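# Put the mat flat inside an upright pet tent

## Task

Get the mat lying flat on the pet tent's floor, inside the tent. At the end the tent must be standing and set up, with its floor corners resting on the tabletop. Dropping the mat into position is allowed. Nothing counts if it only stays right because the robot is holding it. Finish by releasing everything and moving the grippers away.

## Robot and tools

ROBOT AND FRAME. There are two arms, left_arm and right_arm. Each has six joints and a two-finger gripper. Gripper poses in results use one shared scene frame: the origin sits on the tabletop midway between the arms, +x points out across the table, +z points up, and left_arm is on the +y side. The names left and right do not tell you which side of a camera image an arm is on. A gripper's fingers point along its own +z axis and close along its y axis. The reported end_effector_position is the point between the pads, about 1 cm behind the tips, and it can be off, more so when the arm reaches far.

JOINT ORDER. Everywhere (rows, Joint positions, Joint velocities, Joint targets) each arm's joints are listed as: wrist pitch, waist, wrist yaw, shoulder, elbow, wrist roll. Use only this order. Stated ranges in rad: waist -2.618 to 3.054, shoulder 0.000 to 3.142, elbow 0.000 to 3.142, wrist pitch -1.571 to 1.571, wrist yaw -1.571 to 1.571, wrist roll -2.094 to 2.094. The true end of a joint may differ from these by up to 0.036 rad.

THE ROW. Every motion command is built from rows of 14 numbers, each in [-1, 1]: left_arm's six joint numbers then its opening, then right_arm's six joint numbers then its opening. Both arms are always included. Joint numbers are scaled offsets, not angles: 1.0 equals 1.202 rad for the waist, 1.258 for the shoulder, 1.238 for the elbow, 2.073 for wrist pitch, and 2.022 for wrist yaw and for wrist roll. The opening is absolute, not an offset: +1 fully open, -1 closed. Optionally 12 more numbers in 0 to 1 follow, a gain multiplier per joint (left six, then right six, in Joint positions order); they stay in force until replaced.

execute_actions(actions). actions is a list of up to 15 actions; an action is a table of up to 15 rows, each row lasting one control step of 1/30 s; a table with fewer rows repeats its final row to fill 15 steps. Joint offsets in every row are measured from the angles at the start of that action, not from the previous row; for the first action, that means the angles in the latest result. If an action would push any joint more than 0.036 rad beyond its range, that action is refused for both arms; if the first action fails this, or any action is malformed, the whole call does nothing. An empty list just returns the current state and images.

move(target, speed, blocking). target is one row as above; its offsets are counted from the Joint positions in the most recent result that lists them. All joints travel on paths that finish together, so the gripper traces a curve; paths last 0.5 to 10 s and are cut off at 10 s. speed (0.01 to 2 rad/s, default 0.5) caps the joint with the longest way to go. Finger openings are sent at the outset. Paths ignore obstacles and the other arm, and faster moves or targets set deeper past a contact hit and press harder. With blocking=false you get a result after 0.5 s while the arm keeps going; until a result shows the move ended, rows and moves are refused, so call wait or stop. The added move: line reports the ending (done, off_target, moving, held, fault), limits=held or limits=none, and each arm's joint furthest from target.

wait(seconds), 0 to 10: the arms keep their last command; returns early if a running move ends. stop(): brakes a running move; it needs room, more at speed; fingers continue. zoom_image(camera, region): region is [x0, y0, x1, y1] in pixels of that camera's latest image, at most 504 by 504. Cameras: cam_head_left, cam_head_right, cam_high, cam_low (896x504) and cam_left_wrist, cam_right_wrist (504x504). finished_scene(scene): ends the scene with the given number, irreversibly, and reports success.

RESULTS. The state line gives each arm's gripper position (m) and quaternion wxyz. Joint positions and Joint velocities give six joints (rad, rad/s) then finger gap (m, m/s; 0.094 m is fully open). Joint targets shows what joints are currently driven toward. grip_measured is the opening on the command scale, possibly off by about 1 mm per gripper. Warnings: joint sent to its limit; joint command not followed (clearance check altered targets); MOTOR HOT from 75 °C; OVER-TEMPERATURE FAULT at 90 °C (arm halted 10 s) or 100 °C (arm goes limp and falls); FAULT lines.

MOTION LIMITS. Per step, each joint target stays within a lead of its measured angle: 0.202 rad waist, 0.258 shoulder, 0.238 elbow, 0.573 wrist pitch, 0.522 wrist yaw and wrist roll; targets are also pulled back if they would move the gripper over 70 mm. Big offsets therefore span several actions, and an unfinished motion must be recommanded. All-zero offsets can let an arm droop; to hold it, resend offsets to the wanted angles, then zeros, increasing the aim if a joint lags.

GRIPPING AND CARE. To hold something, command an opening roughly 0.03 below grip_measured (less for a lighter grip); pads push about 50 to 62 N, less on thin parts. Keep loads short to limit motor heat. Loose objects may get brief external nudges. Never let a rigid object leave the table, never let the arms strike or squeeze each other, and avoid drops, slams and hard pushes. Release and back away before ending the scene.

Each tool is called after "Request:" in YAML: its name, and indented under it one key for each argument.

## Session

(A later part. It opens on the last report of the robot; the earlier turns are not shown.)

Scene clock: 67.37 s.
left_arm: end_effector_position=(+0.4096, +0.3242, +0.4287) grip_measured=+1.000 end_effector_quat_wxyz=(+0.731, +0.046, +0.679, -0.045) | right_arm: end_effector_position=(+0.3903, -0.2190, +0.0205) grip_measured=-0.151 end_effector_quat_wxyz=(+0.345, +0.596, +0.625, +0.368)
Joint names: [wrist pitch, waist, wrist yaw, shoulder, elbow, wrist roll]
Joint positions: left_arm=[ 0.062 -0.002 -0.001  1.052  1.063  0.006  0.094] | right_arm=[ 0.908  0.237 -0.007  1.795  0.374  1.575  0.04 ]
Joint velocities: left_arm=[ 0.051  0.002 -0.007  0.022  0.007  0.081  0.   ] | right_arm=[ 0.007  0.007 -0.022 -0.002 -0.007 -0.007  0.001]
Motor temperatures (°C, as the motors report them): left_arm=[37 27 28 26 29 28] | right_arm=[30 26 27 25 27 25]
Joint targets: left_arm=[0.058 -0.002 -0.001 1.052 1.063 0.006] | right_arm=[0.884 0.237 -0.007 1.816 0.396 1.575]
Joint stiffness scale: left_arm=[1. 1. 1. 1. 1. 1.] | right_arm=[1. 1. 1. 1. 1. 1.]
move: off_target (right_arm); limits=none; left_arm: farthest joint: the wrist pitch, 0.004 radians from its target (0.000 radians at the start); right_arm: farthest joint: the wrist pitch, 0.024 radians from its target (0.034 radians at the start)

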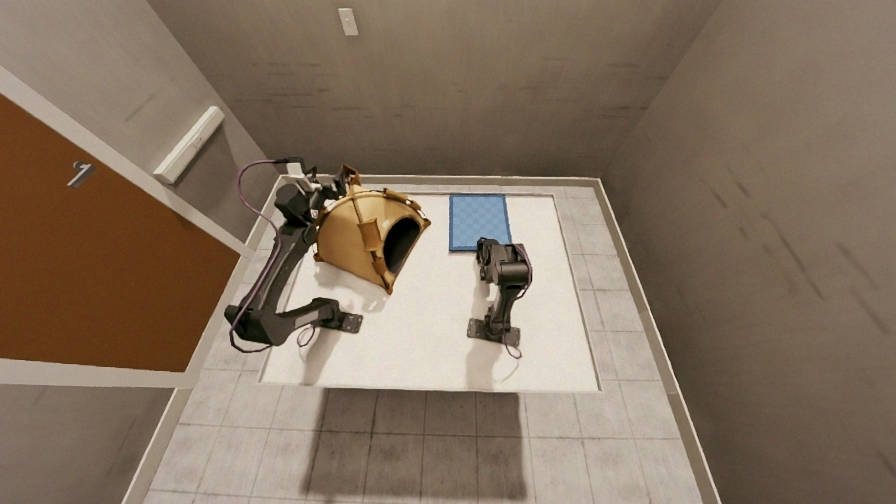

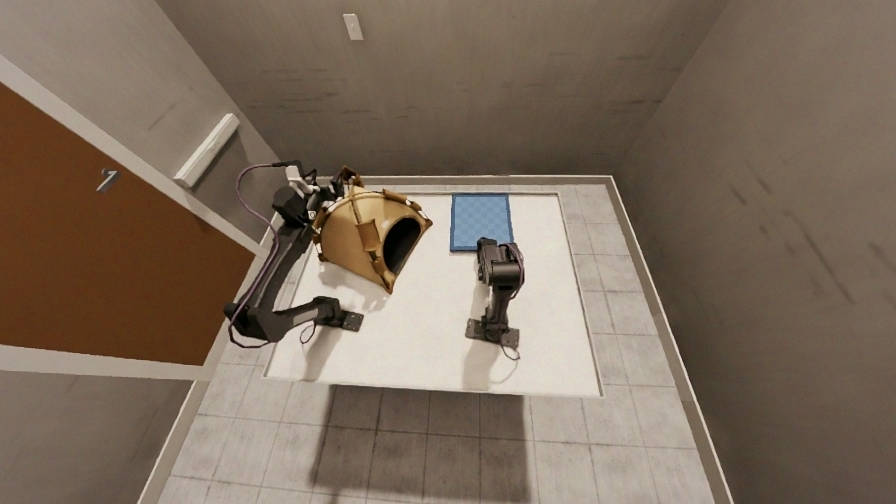

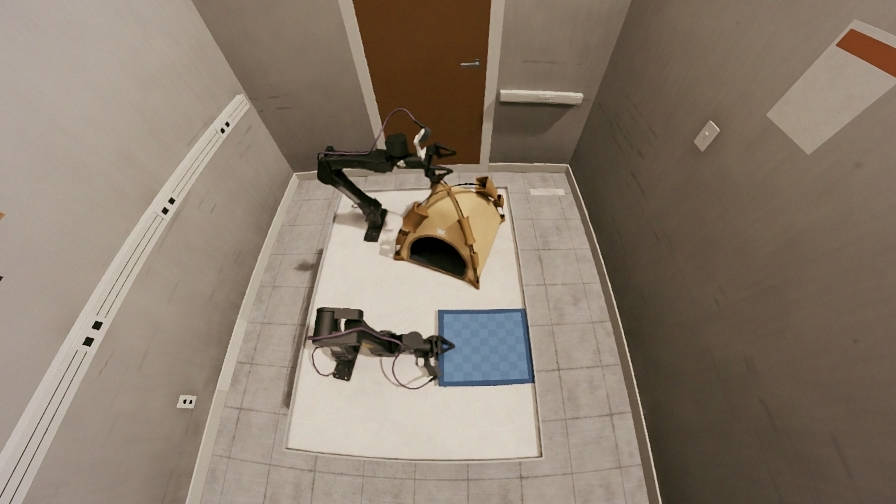

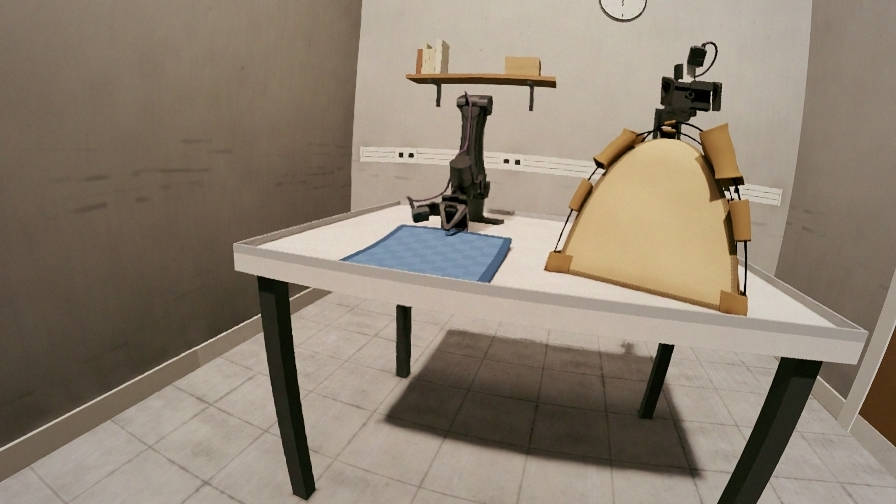

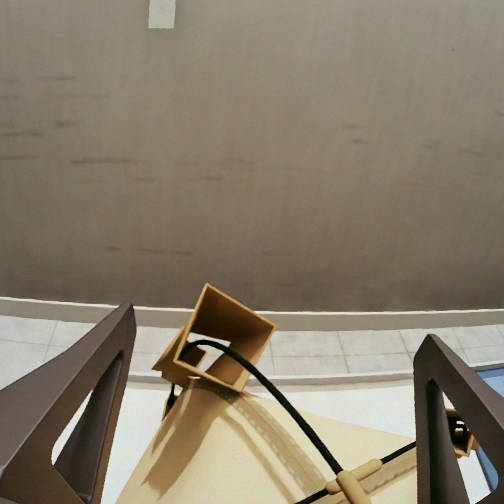

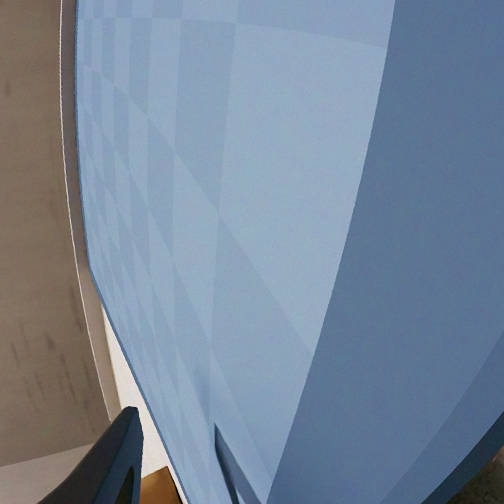

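Request:
execute_actions:
  actions:
    - [[0,0,0,0,0,0,1,0,0,0,0,0,0,-0.6]]
    - [[0,0,0,0,0,0,1,0,0,0,0,0,0,-0.92]]
    - [[0,0,0,0,0,0,1,0,0,0,0,0,0,-0.92]]

Request:
move:
  target: [0,0,0,0,0,0,1,0.26,0,0,-0.19,-0.18,0,-0.92]
  speed: 0.3

Scene clock: 70.27 s.
left_arm: end_effector_position=(+0.4093, +0.3243, +0.4316) grip_measured=+1.000 end_effector_quat_wxyz=(+0.735, +0.046, +0.675, -0.046) | right_arm: end_effector_position=(+0.3900, -0.2190, +0.0201) grip_measured=-0.890 end_effector_quat_wxyz=(+0.344, +0.596, +0.626, +0.367)
Joint names: [wrist pitch, waist, wrist yaw, shoulder, elbow, wrist roll]
Joint positions: left_arm=[ 0.073 -0.002 -0.001  1.052  1.063  0.006  0.094] | right_arm=[ 0.906  0.237 -0.007  1.795  0.374  1.575  0.005]
Joint velocities: left_arm=[-0.022 -0.002 -0.051 -0.002  0.007 -0.037  0.   ] | right_arm=[ 0.022  0.012  0.022  0.007  0.002  0.007 -0.001]
Motor temperatures (°C, as the motors report them): left_arm=[37 27 28 26 29 28] | right_arm=[30 26 27 25 27 25]
Joint targets: left_arm=[0.070 -0.002 -0.001 1.052 1.063 0.006] | right_arm=[0.906 0.237 -0.007 1.795 0.374 1.575]
Joint stiffness scale: left_arm=[1. 1. 1. 1. 1. 1.] | right_arm=[1. 1. 1. 1. 1. 1.]

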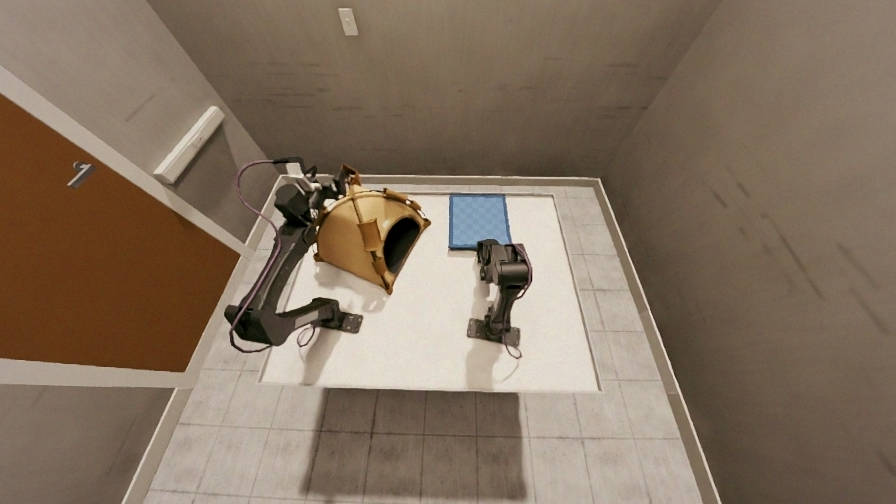

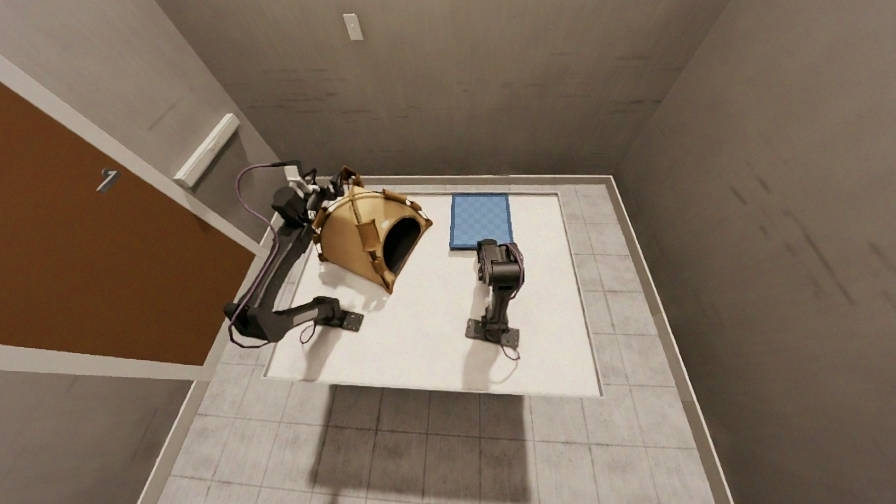

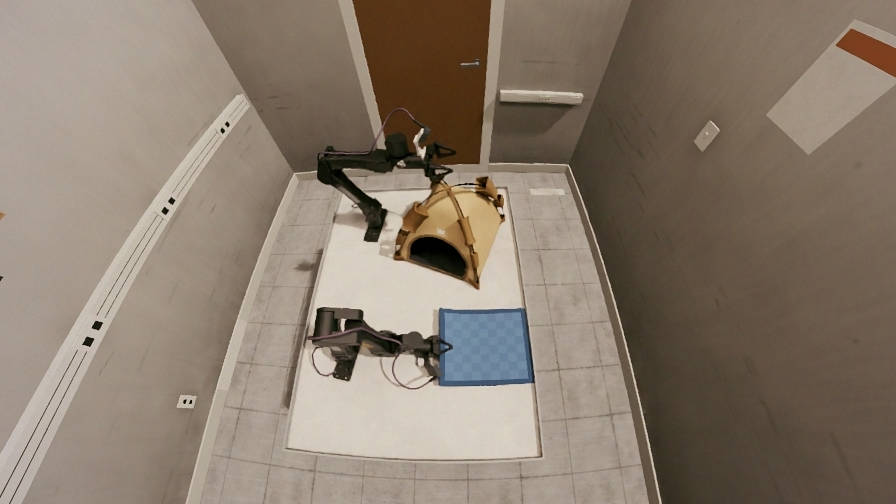

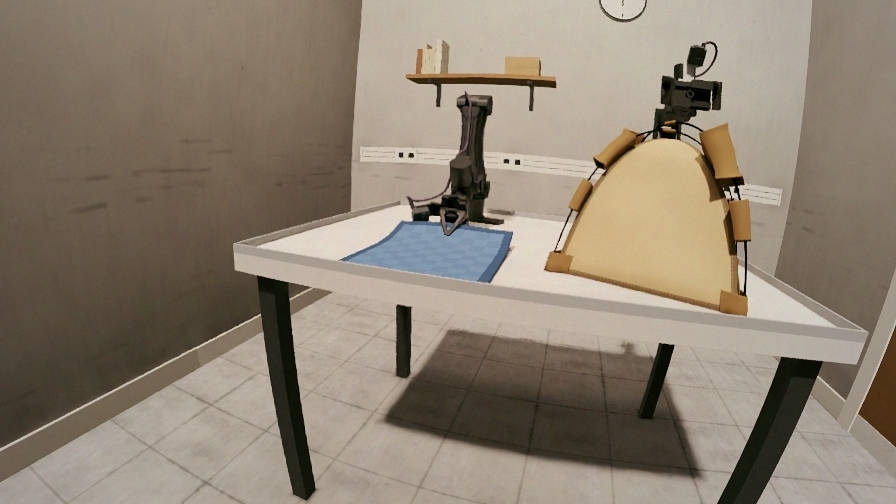

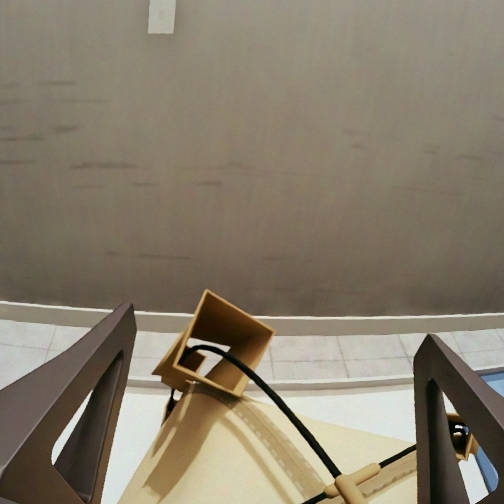

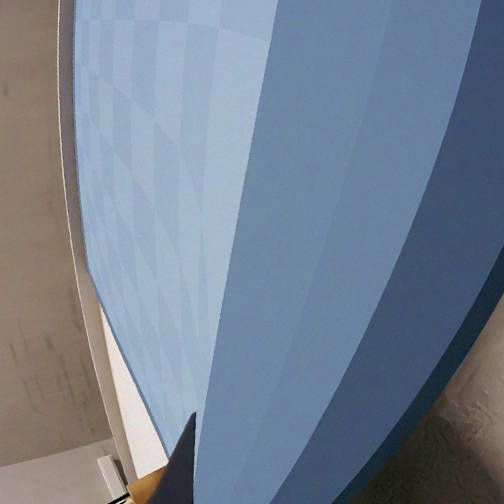

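Scene clock: 72.67 s.
left_arm: end_effector_position=(+0.4093, +0.3243, +0.4325) grip_measured=+1.000 end_effector_quat_wxyz=(+0.736, +0.046, +0.674, -0.046) | right_arm: end_effector_position=(+0.3672, -0.2201, +0.1439) grip_measured=-0.890 end_effector_quat_wxyz=(+0.479, +0.492, +0.518, +0.509)
Joint names: [wrist pitch, waist, wrist yaw, shoulder, elbow, wrist roll]
Joint positions: left_arm=[ 0.077 -0.002 -0.001  1.052  1.063  0.006  0.094] | right_arm=[ 1.399  0.237 -0.007  1.584  0.163  1.575  0.005]
Joint velocities: left_arm=[-0.051 -0.002 -0.037 -0.002  0.007 -0.022  0.   ] | right_arm=[-0.022  0.012  0.037 -0.017  0.002  0.037  0.001]
Motor temperatures (°C, as the motors report them): left_arm=[38 27 28 26 29 28] | right_arm=[31 26 27 25 27 25]
Joint targets: left_arm=[0.073 -0.002 -0.001 1.052 1.063 0.006] | right_arm=[1.445 0.237 -0.007 1.556 0.151 1.575]
Joint stiffness scale: left_arm=[1. 1. 1. 1. 1. 1.] | right_arm=[1. 1. 1. 1. 1. 1.]
move: off_target (right_arm); limits=none; left_arm: farthest joint: the wrist pitch, 0.004 radians from its target (0.000 radians at the start); right_arm: farthest joint: the wrist pitch, 0.046 radians from its target (0.539 radians at the start)

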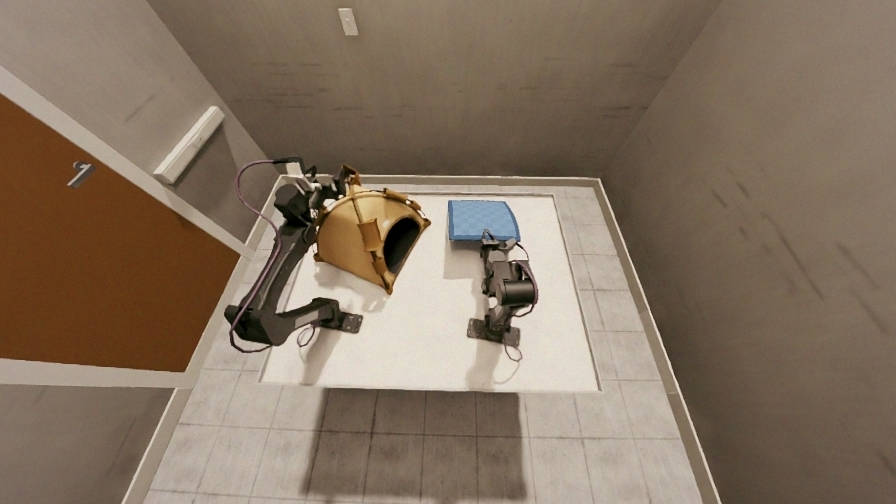

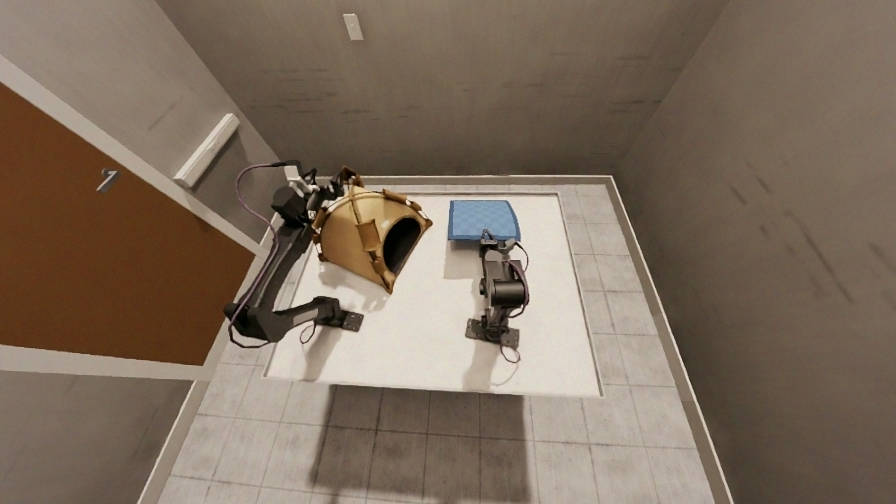

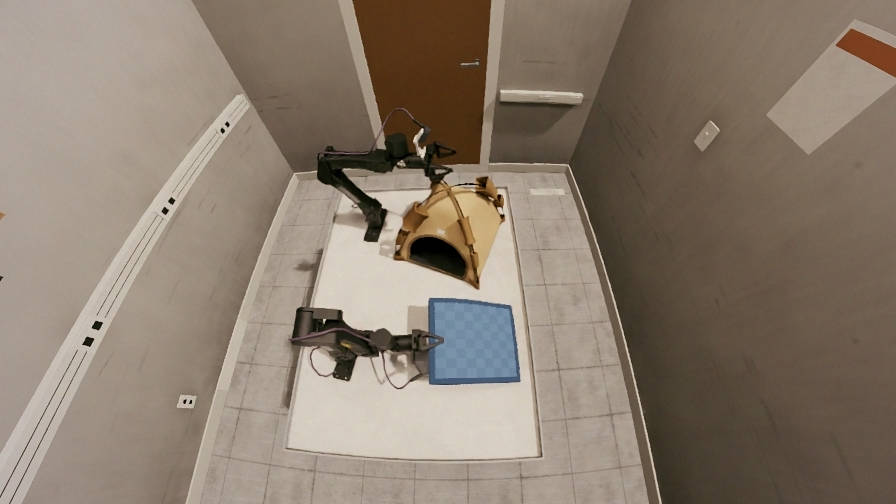

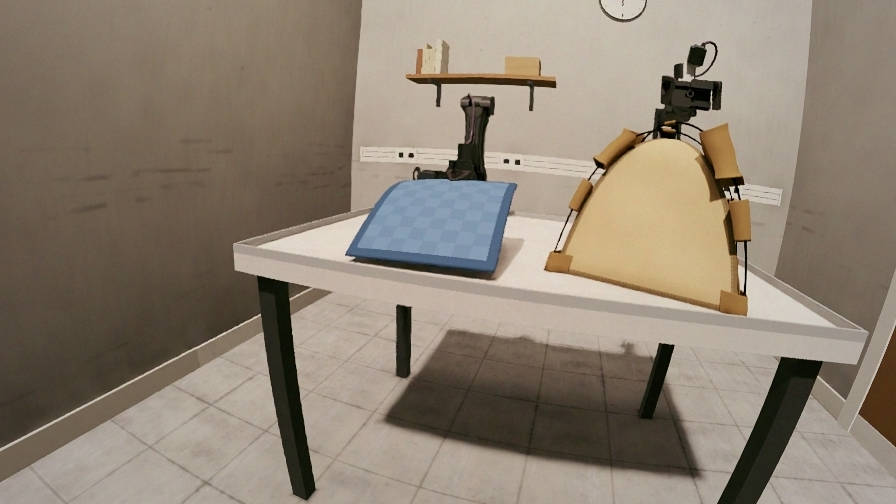

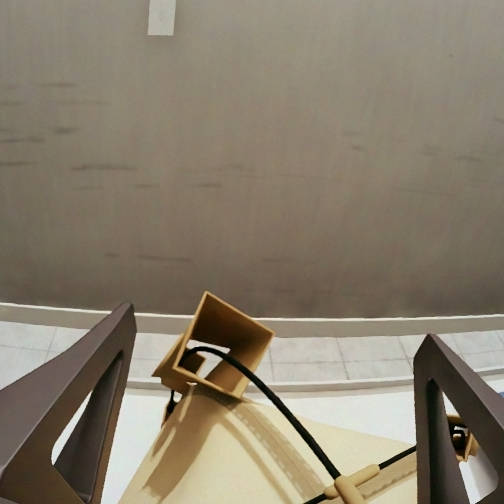

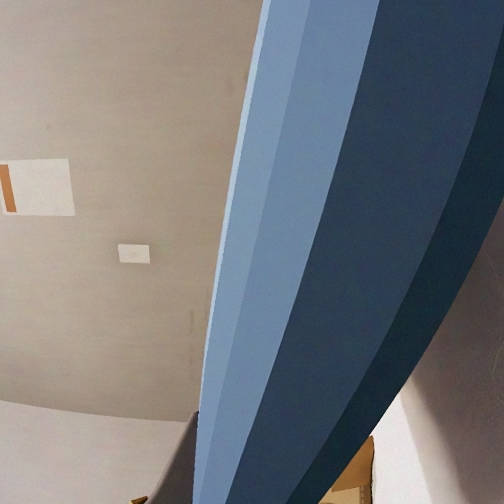

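Request:
move:
  target: [-0.01,0,0,0,0,0,1,-0.226,-0.2,-0.1,-0.357,0.10,0,-0.92]
  speed: 0.35

Request:
move:
  target: [0,0,0,0,0,0,1,0.01,-0.29,-0.64,-0.01,0.01,0,-0.92]
  speed: 0.45

Scene clock: 75.30 s.
left_arm: end_effector_position=(+0.4092, +0.3243, +0.4330) grip_measured=+1.000 end_effector_quat_wxyz=(+0.737, +0.046, +0.673, -0.046) | right_arm: end_effector_position=(+0.3582, -0.2690, +0.2040) grip_measured=-0.890 end_effector_quat_wxyz=(+0.494, +0.497, +0.504, +0.506)
Joint names: [wrist pitch, waist, wrist yaw, shoulder, elbow, wrist roll]
Joint positions: left_arm=[ 0.079 -0.002 -0.001  1.052  1.063  0.006  0.094] | right_arm=[ 0.907  0.007 -0.2    1.161  0.252  1.575  0.005]
Joint velocities: left_arm=[ 0.007 -0.002 -0.007  0.007 -0.012  0.022  0.   ] | right_arm=[ 0.022  0.002 -0.007  0.022  0.002  0.007 -0.001]
Motor temperatures (°C, as the motors report them): left_arm=[38 27 28 26 29 28] | right_arm=[31 26 27 25 27 25]
Joint targets: left_arm=[0.056 -0.002 -0.001 1.052 1.063 0.006] | right_arm=[0.930 -0.003 -0.209 1.134 0.287 1.575]
Joint stiffness scale: left_arm=[1. 1. 1. 1. 1. 1.] | right_arm=[1. 1. 1. 1. 1. 1.]
move: off_target (left_arm, right_arm); limits=none; left_arm: farthest joint: the wrist pitch, 0.023 radians from its target (0.021 radians at the start); right_arm: farthest joint: the elbow, 0.035 radians from its target (0.124 radians at the start)

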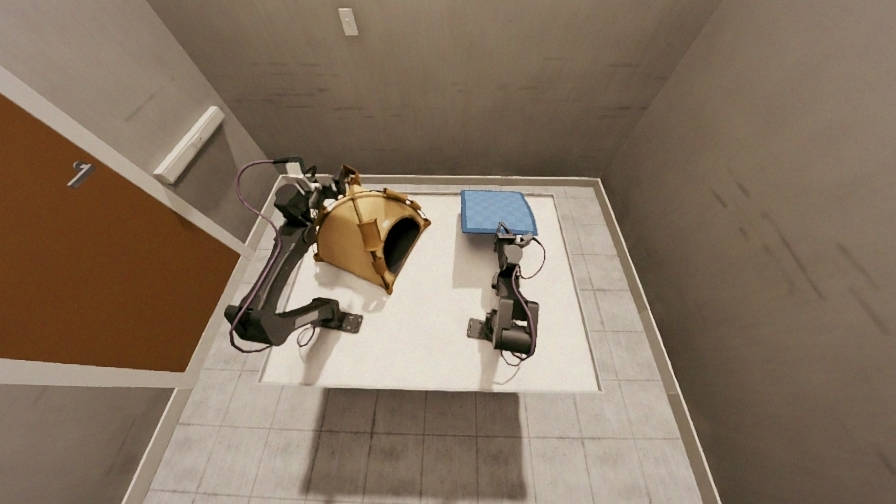

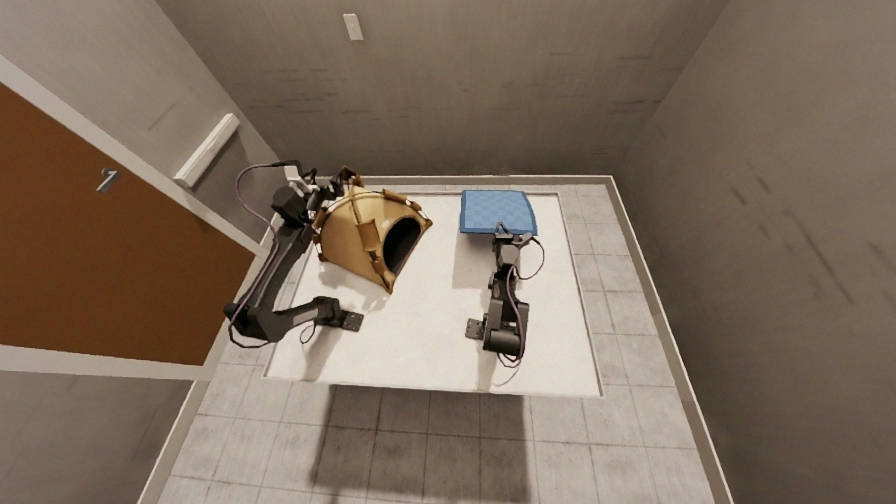

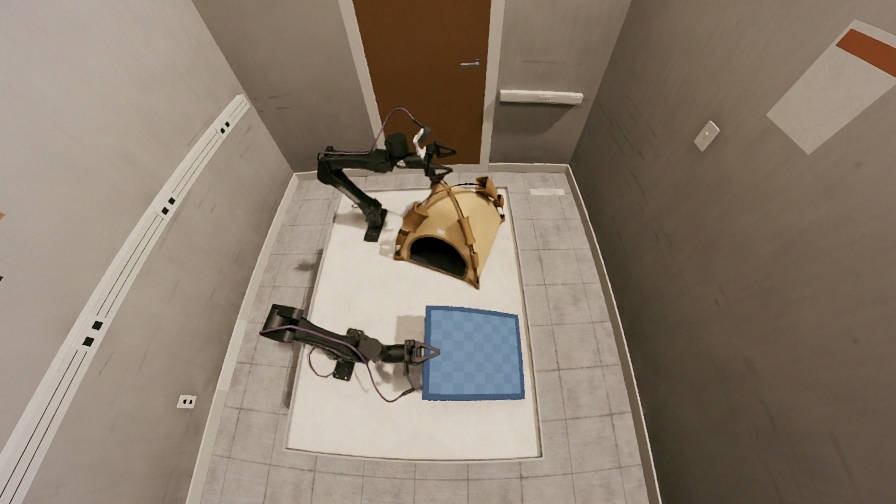

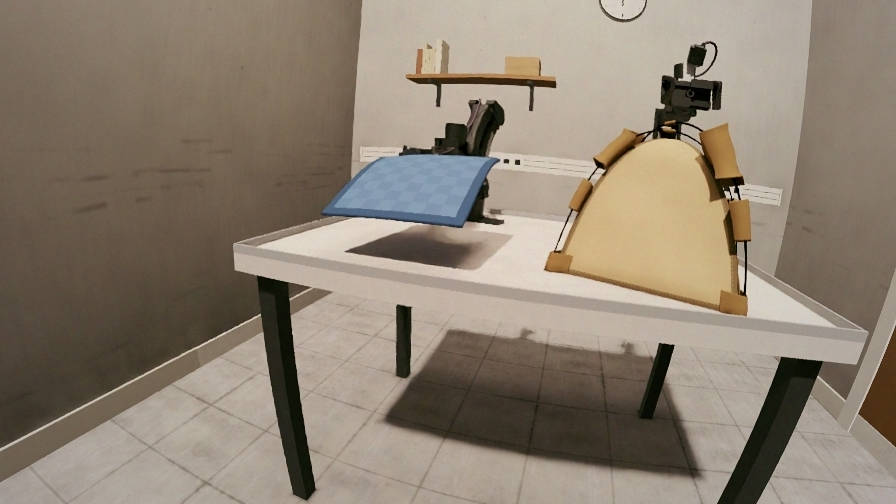

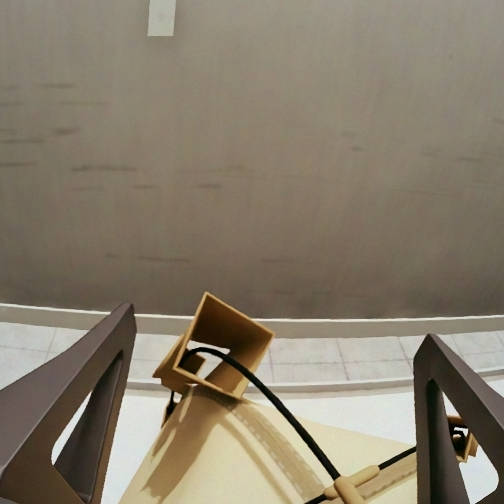

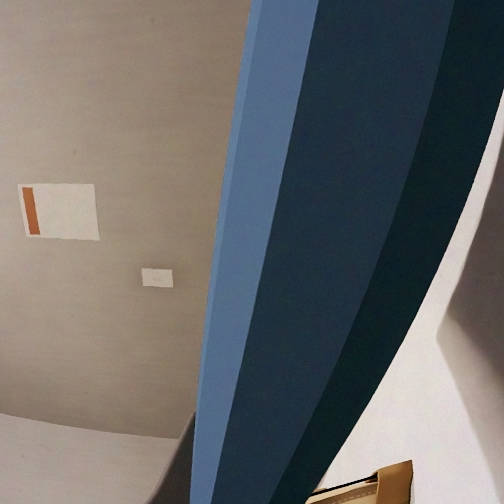

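Scene clock: 78.90 s.
left_arm: end_effector_position=(+0.4091, +0.3243, +0.4340) grip_measured=+1.000 end_effector_quat_wxyz=(+0.738, +0.046, +0.671, -0.046) | right_arm: end_effector_position=(+0.2605, -0.1836, +0.2037) grip_measured=-0.890 end_effector_quat_wxyz=(+0.206, +0.214, +0.674, +0.676)
Joint names: [wrist pitch, waist, wrist yaw, shoulder, elbow, wrist roll]
Joint positions: left_arm=[ 0.083 -0.002 -0.001  1.052  1.063  0.006  0.094] | right_arm=[ 0.902 -0.331 -1.485  1.161  0.252  1.575  0.005]
Joint velocities: left_arm=[-0.051  0.012 -0.081 -0.002 -0.007 -0.037  0.   ] | right_arm=[-0.022  0.002  0.007  0.007 -0.007  0.022  0.   ]
Motor temperatures (°C, as the motors report them): left_arm=[38 27 28 26 29 28] | right_arm=[31 26 27 25 27 25]
Joint targets: left_arm=[0.079 -0.002 -0.001 1.052 1.063 0.006] | right_arm=[0.928 -0.341 -1.494 1.148 0.264 1.575]
Joint stiffness scale: left_arm=[1. 1. 1. 1. 1. 1.] | right_arm=[1. 1. 1. 1. 1. 1.]
move: off_target (right_arm); limits=none; left_arm: farthest joint: the wrist pitch, 0.004 radians from its target (0.000 radians at the start); right_arm: farthest joint: the wrist pitch, 0.026 radians from its target (0.020 radians at the start)

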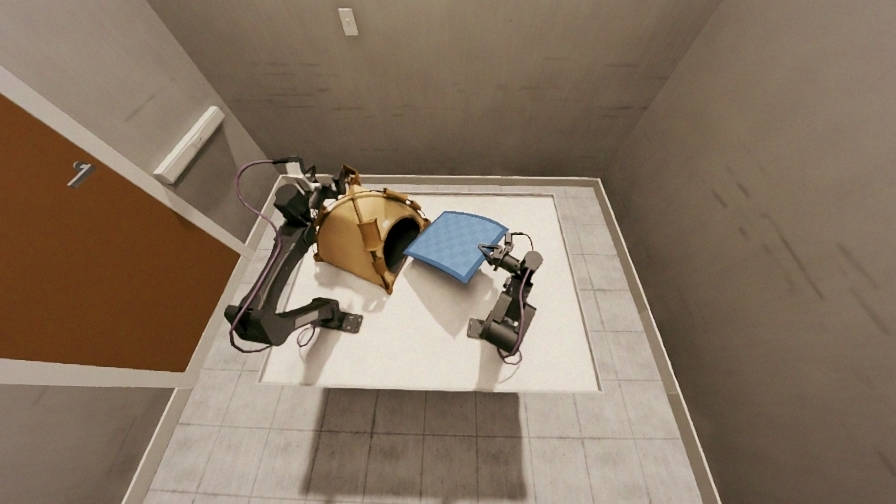

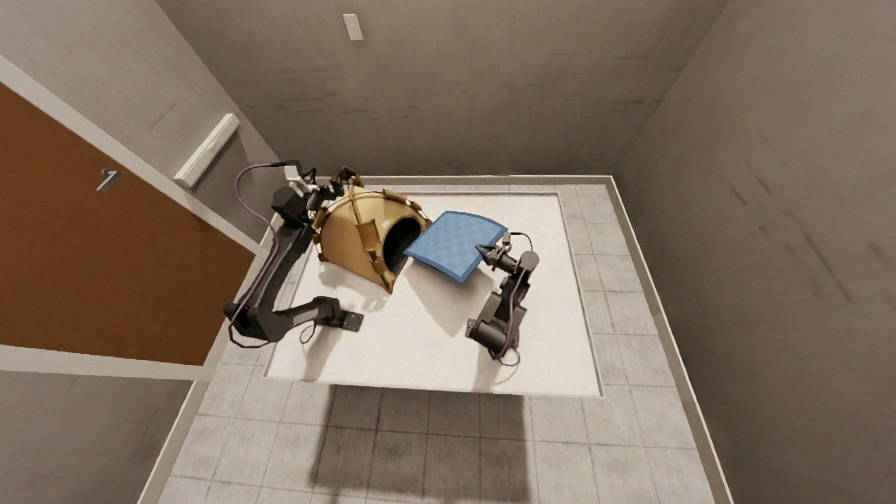

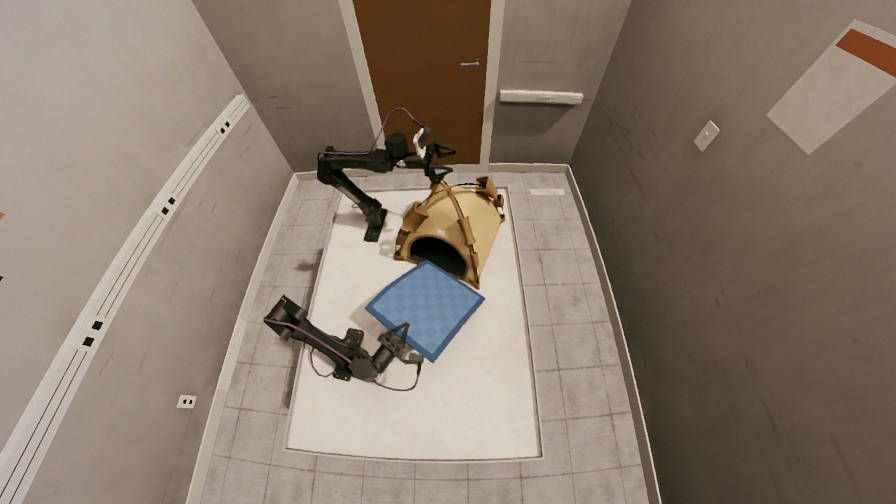

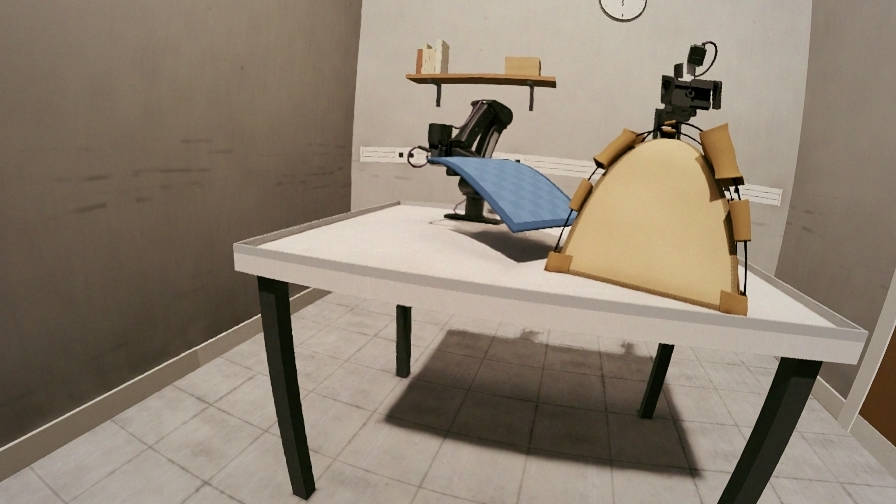

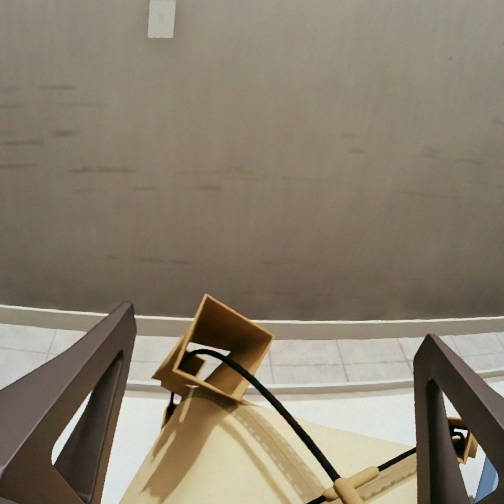

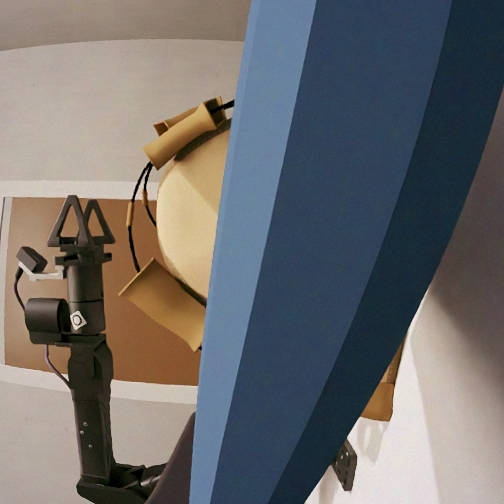

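Request:
move:
  target: [0,0,0,0,0,0,1,0.115,0.12,-0.042,0.11,-0.045,0,-0.92]
  speed: 0.2

Request:
zoom_image:
  camera: "cam_high"
  region: [320,170,560,400]

Request:
zoom_image:
  camera: "cam_head_left"
  region: [320,170,560,330]

Scene clock: 81.60 s.
left_arm: end_effector_position=(+0.4090, +0.3243, +0.4350) grip_measured=+1.000 end_effector_quat_wxyz=(+0.740, +0.046, +0.670, -0.046) | right_arm: end_effector_position=(+0.2404, -0.1444, +0.1865) grip_measured=-0.890 end_effector_quat_wxyz=(+0.149, +0.129, +0.695, +0.691)
Joint names: [wrist pitch, waist, wrist yaw, shoulder, elbow, wrist roll]
Joint positions: left_arm=[ 0.087 -0.002 -0.001  1.052  1.063  0.006  0.094] | right_arm=[ 1.116 -0.197 -1.561  1.29   0.208  1.576  0.005]
Joint velocities: left_arm=[ 0.022  0.017  0.081  0.002 -0.002  0.051  0.   ] | right_arm=[-0.022  0.012  0.007  0.007 -0.007 -0.022  0.001]
Motor temperatures (°C, as the motors report them): left_arm=[38 27 28 26 29 28] | right_arm=[31 26 27 25 27 25]
Joint targets: left_arm=[0.083 -0.002 -0.001 1.052 1.063 0.006] | right_arm=[1.140 -0.186 -1.567 1.299 0.196 1.575]
Joint stiffness scale: left_arm=[1. 1. 1. 1. 1. 1.] | right_arm=[1. 1. 1. 1. 1. 1.]
joint sent to its limit (right arm) — the command would take the wrist yaw past its lower limit, so that joint was sent only as far as its limit.
move: off_target (right_arm); limits=none; left_arm: farthest joint: the wrist pitch, 0.004 radians from its target (0.000 radians at the start); right_arm: farthest joint: the wrist pitch, 0.025 radians from its target (0.238 radians at the start)

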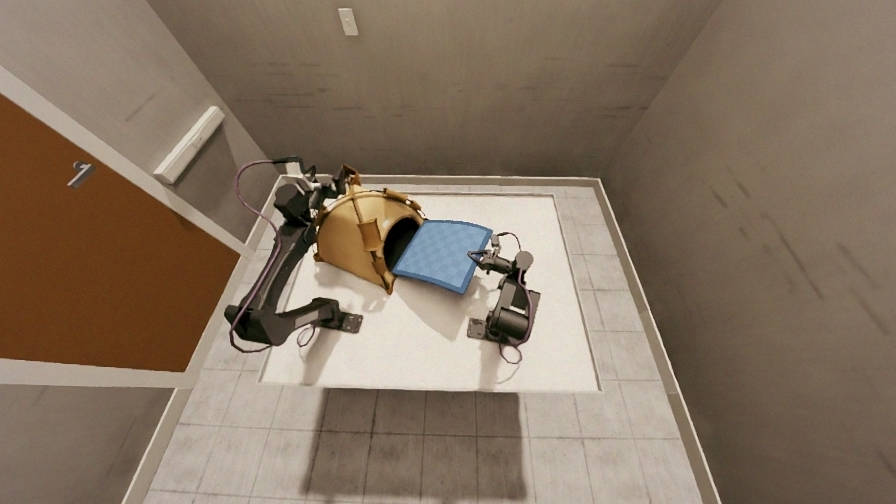

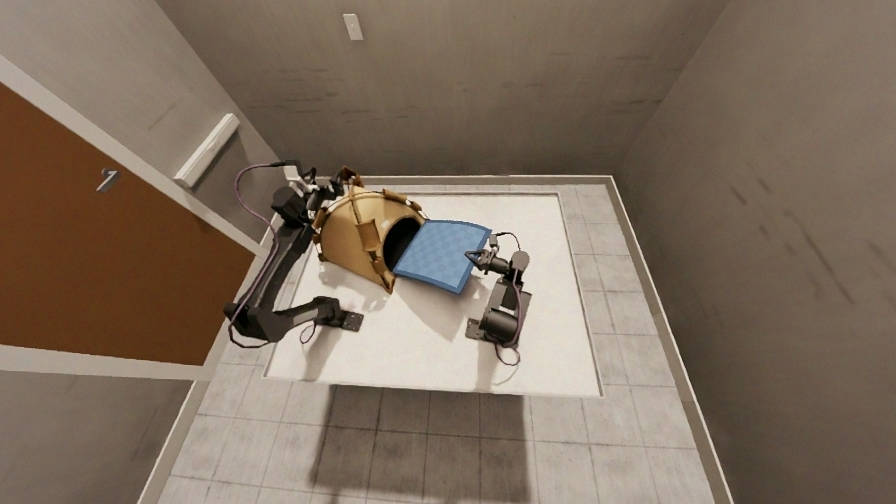

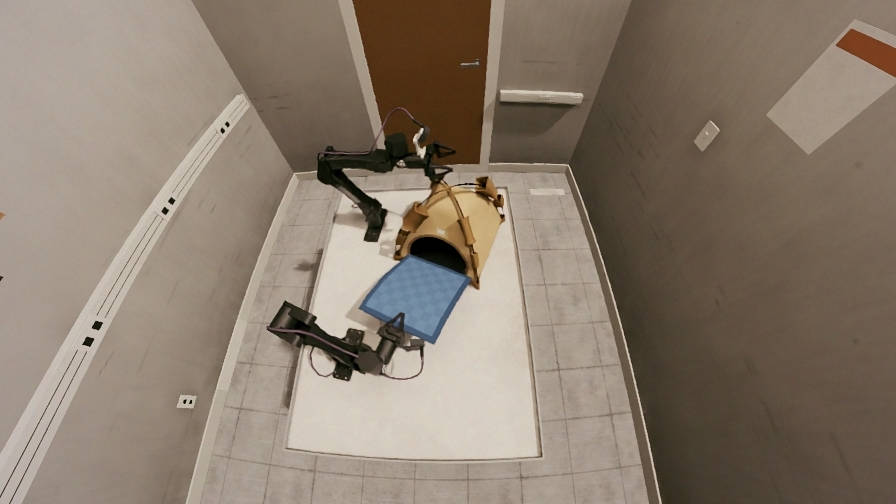

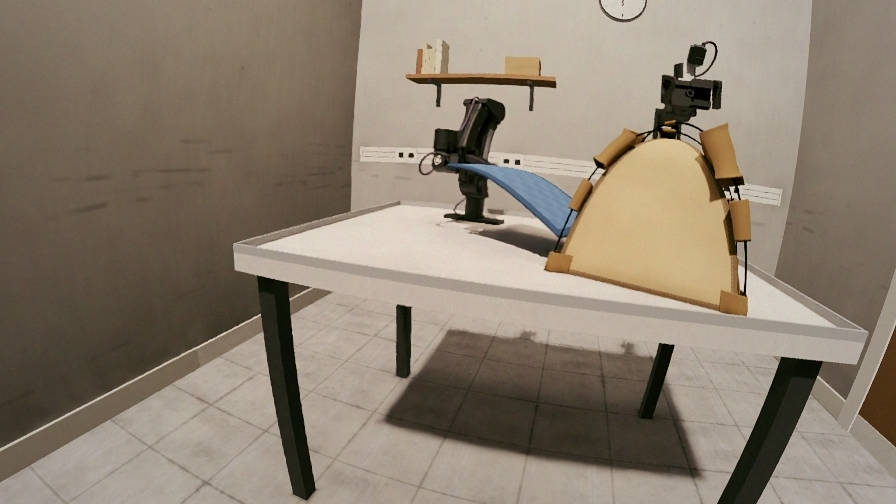

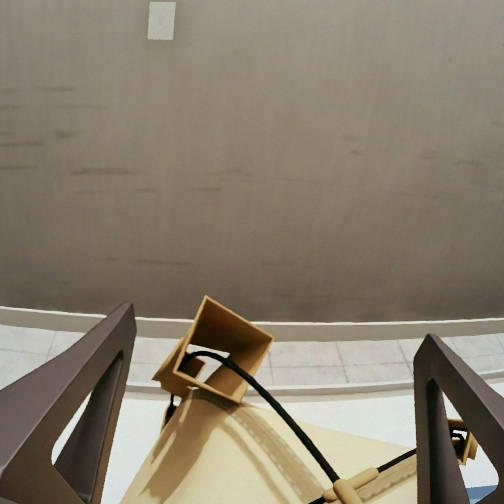

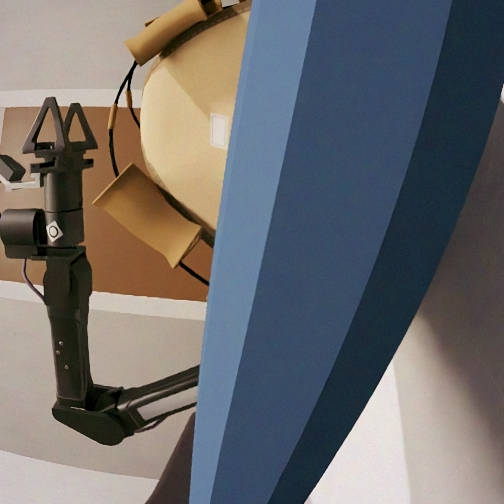

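Region (320, 170, 560, 400) of cam_high's 896x504 image, scaled by 2.100, with more detail than that image has; it fills the top 483 rows of this view, and the rest is white.

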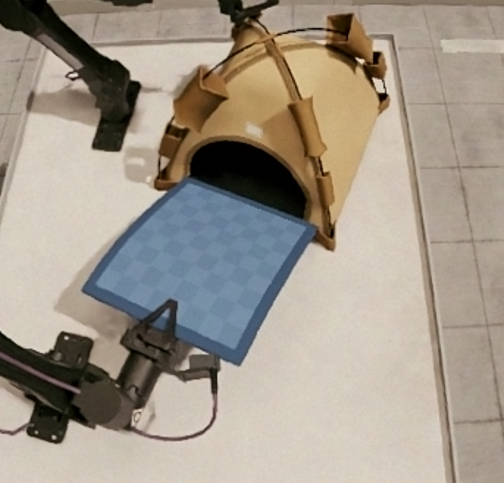

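Region (320, 170, 560, 330) of cam_head_left's 896x504 image, scaled by 2.100, with more detail than that image has.

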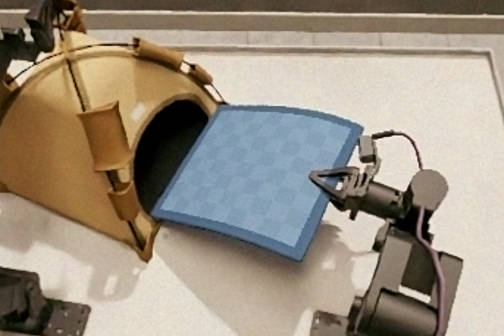

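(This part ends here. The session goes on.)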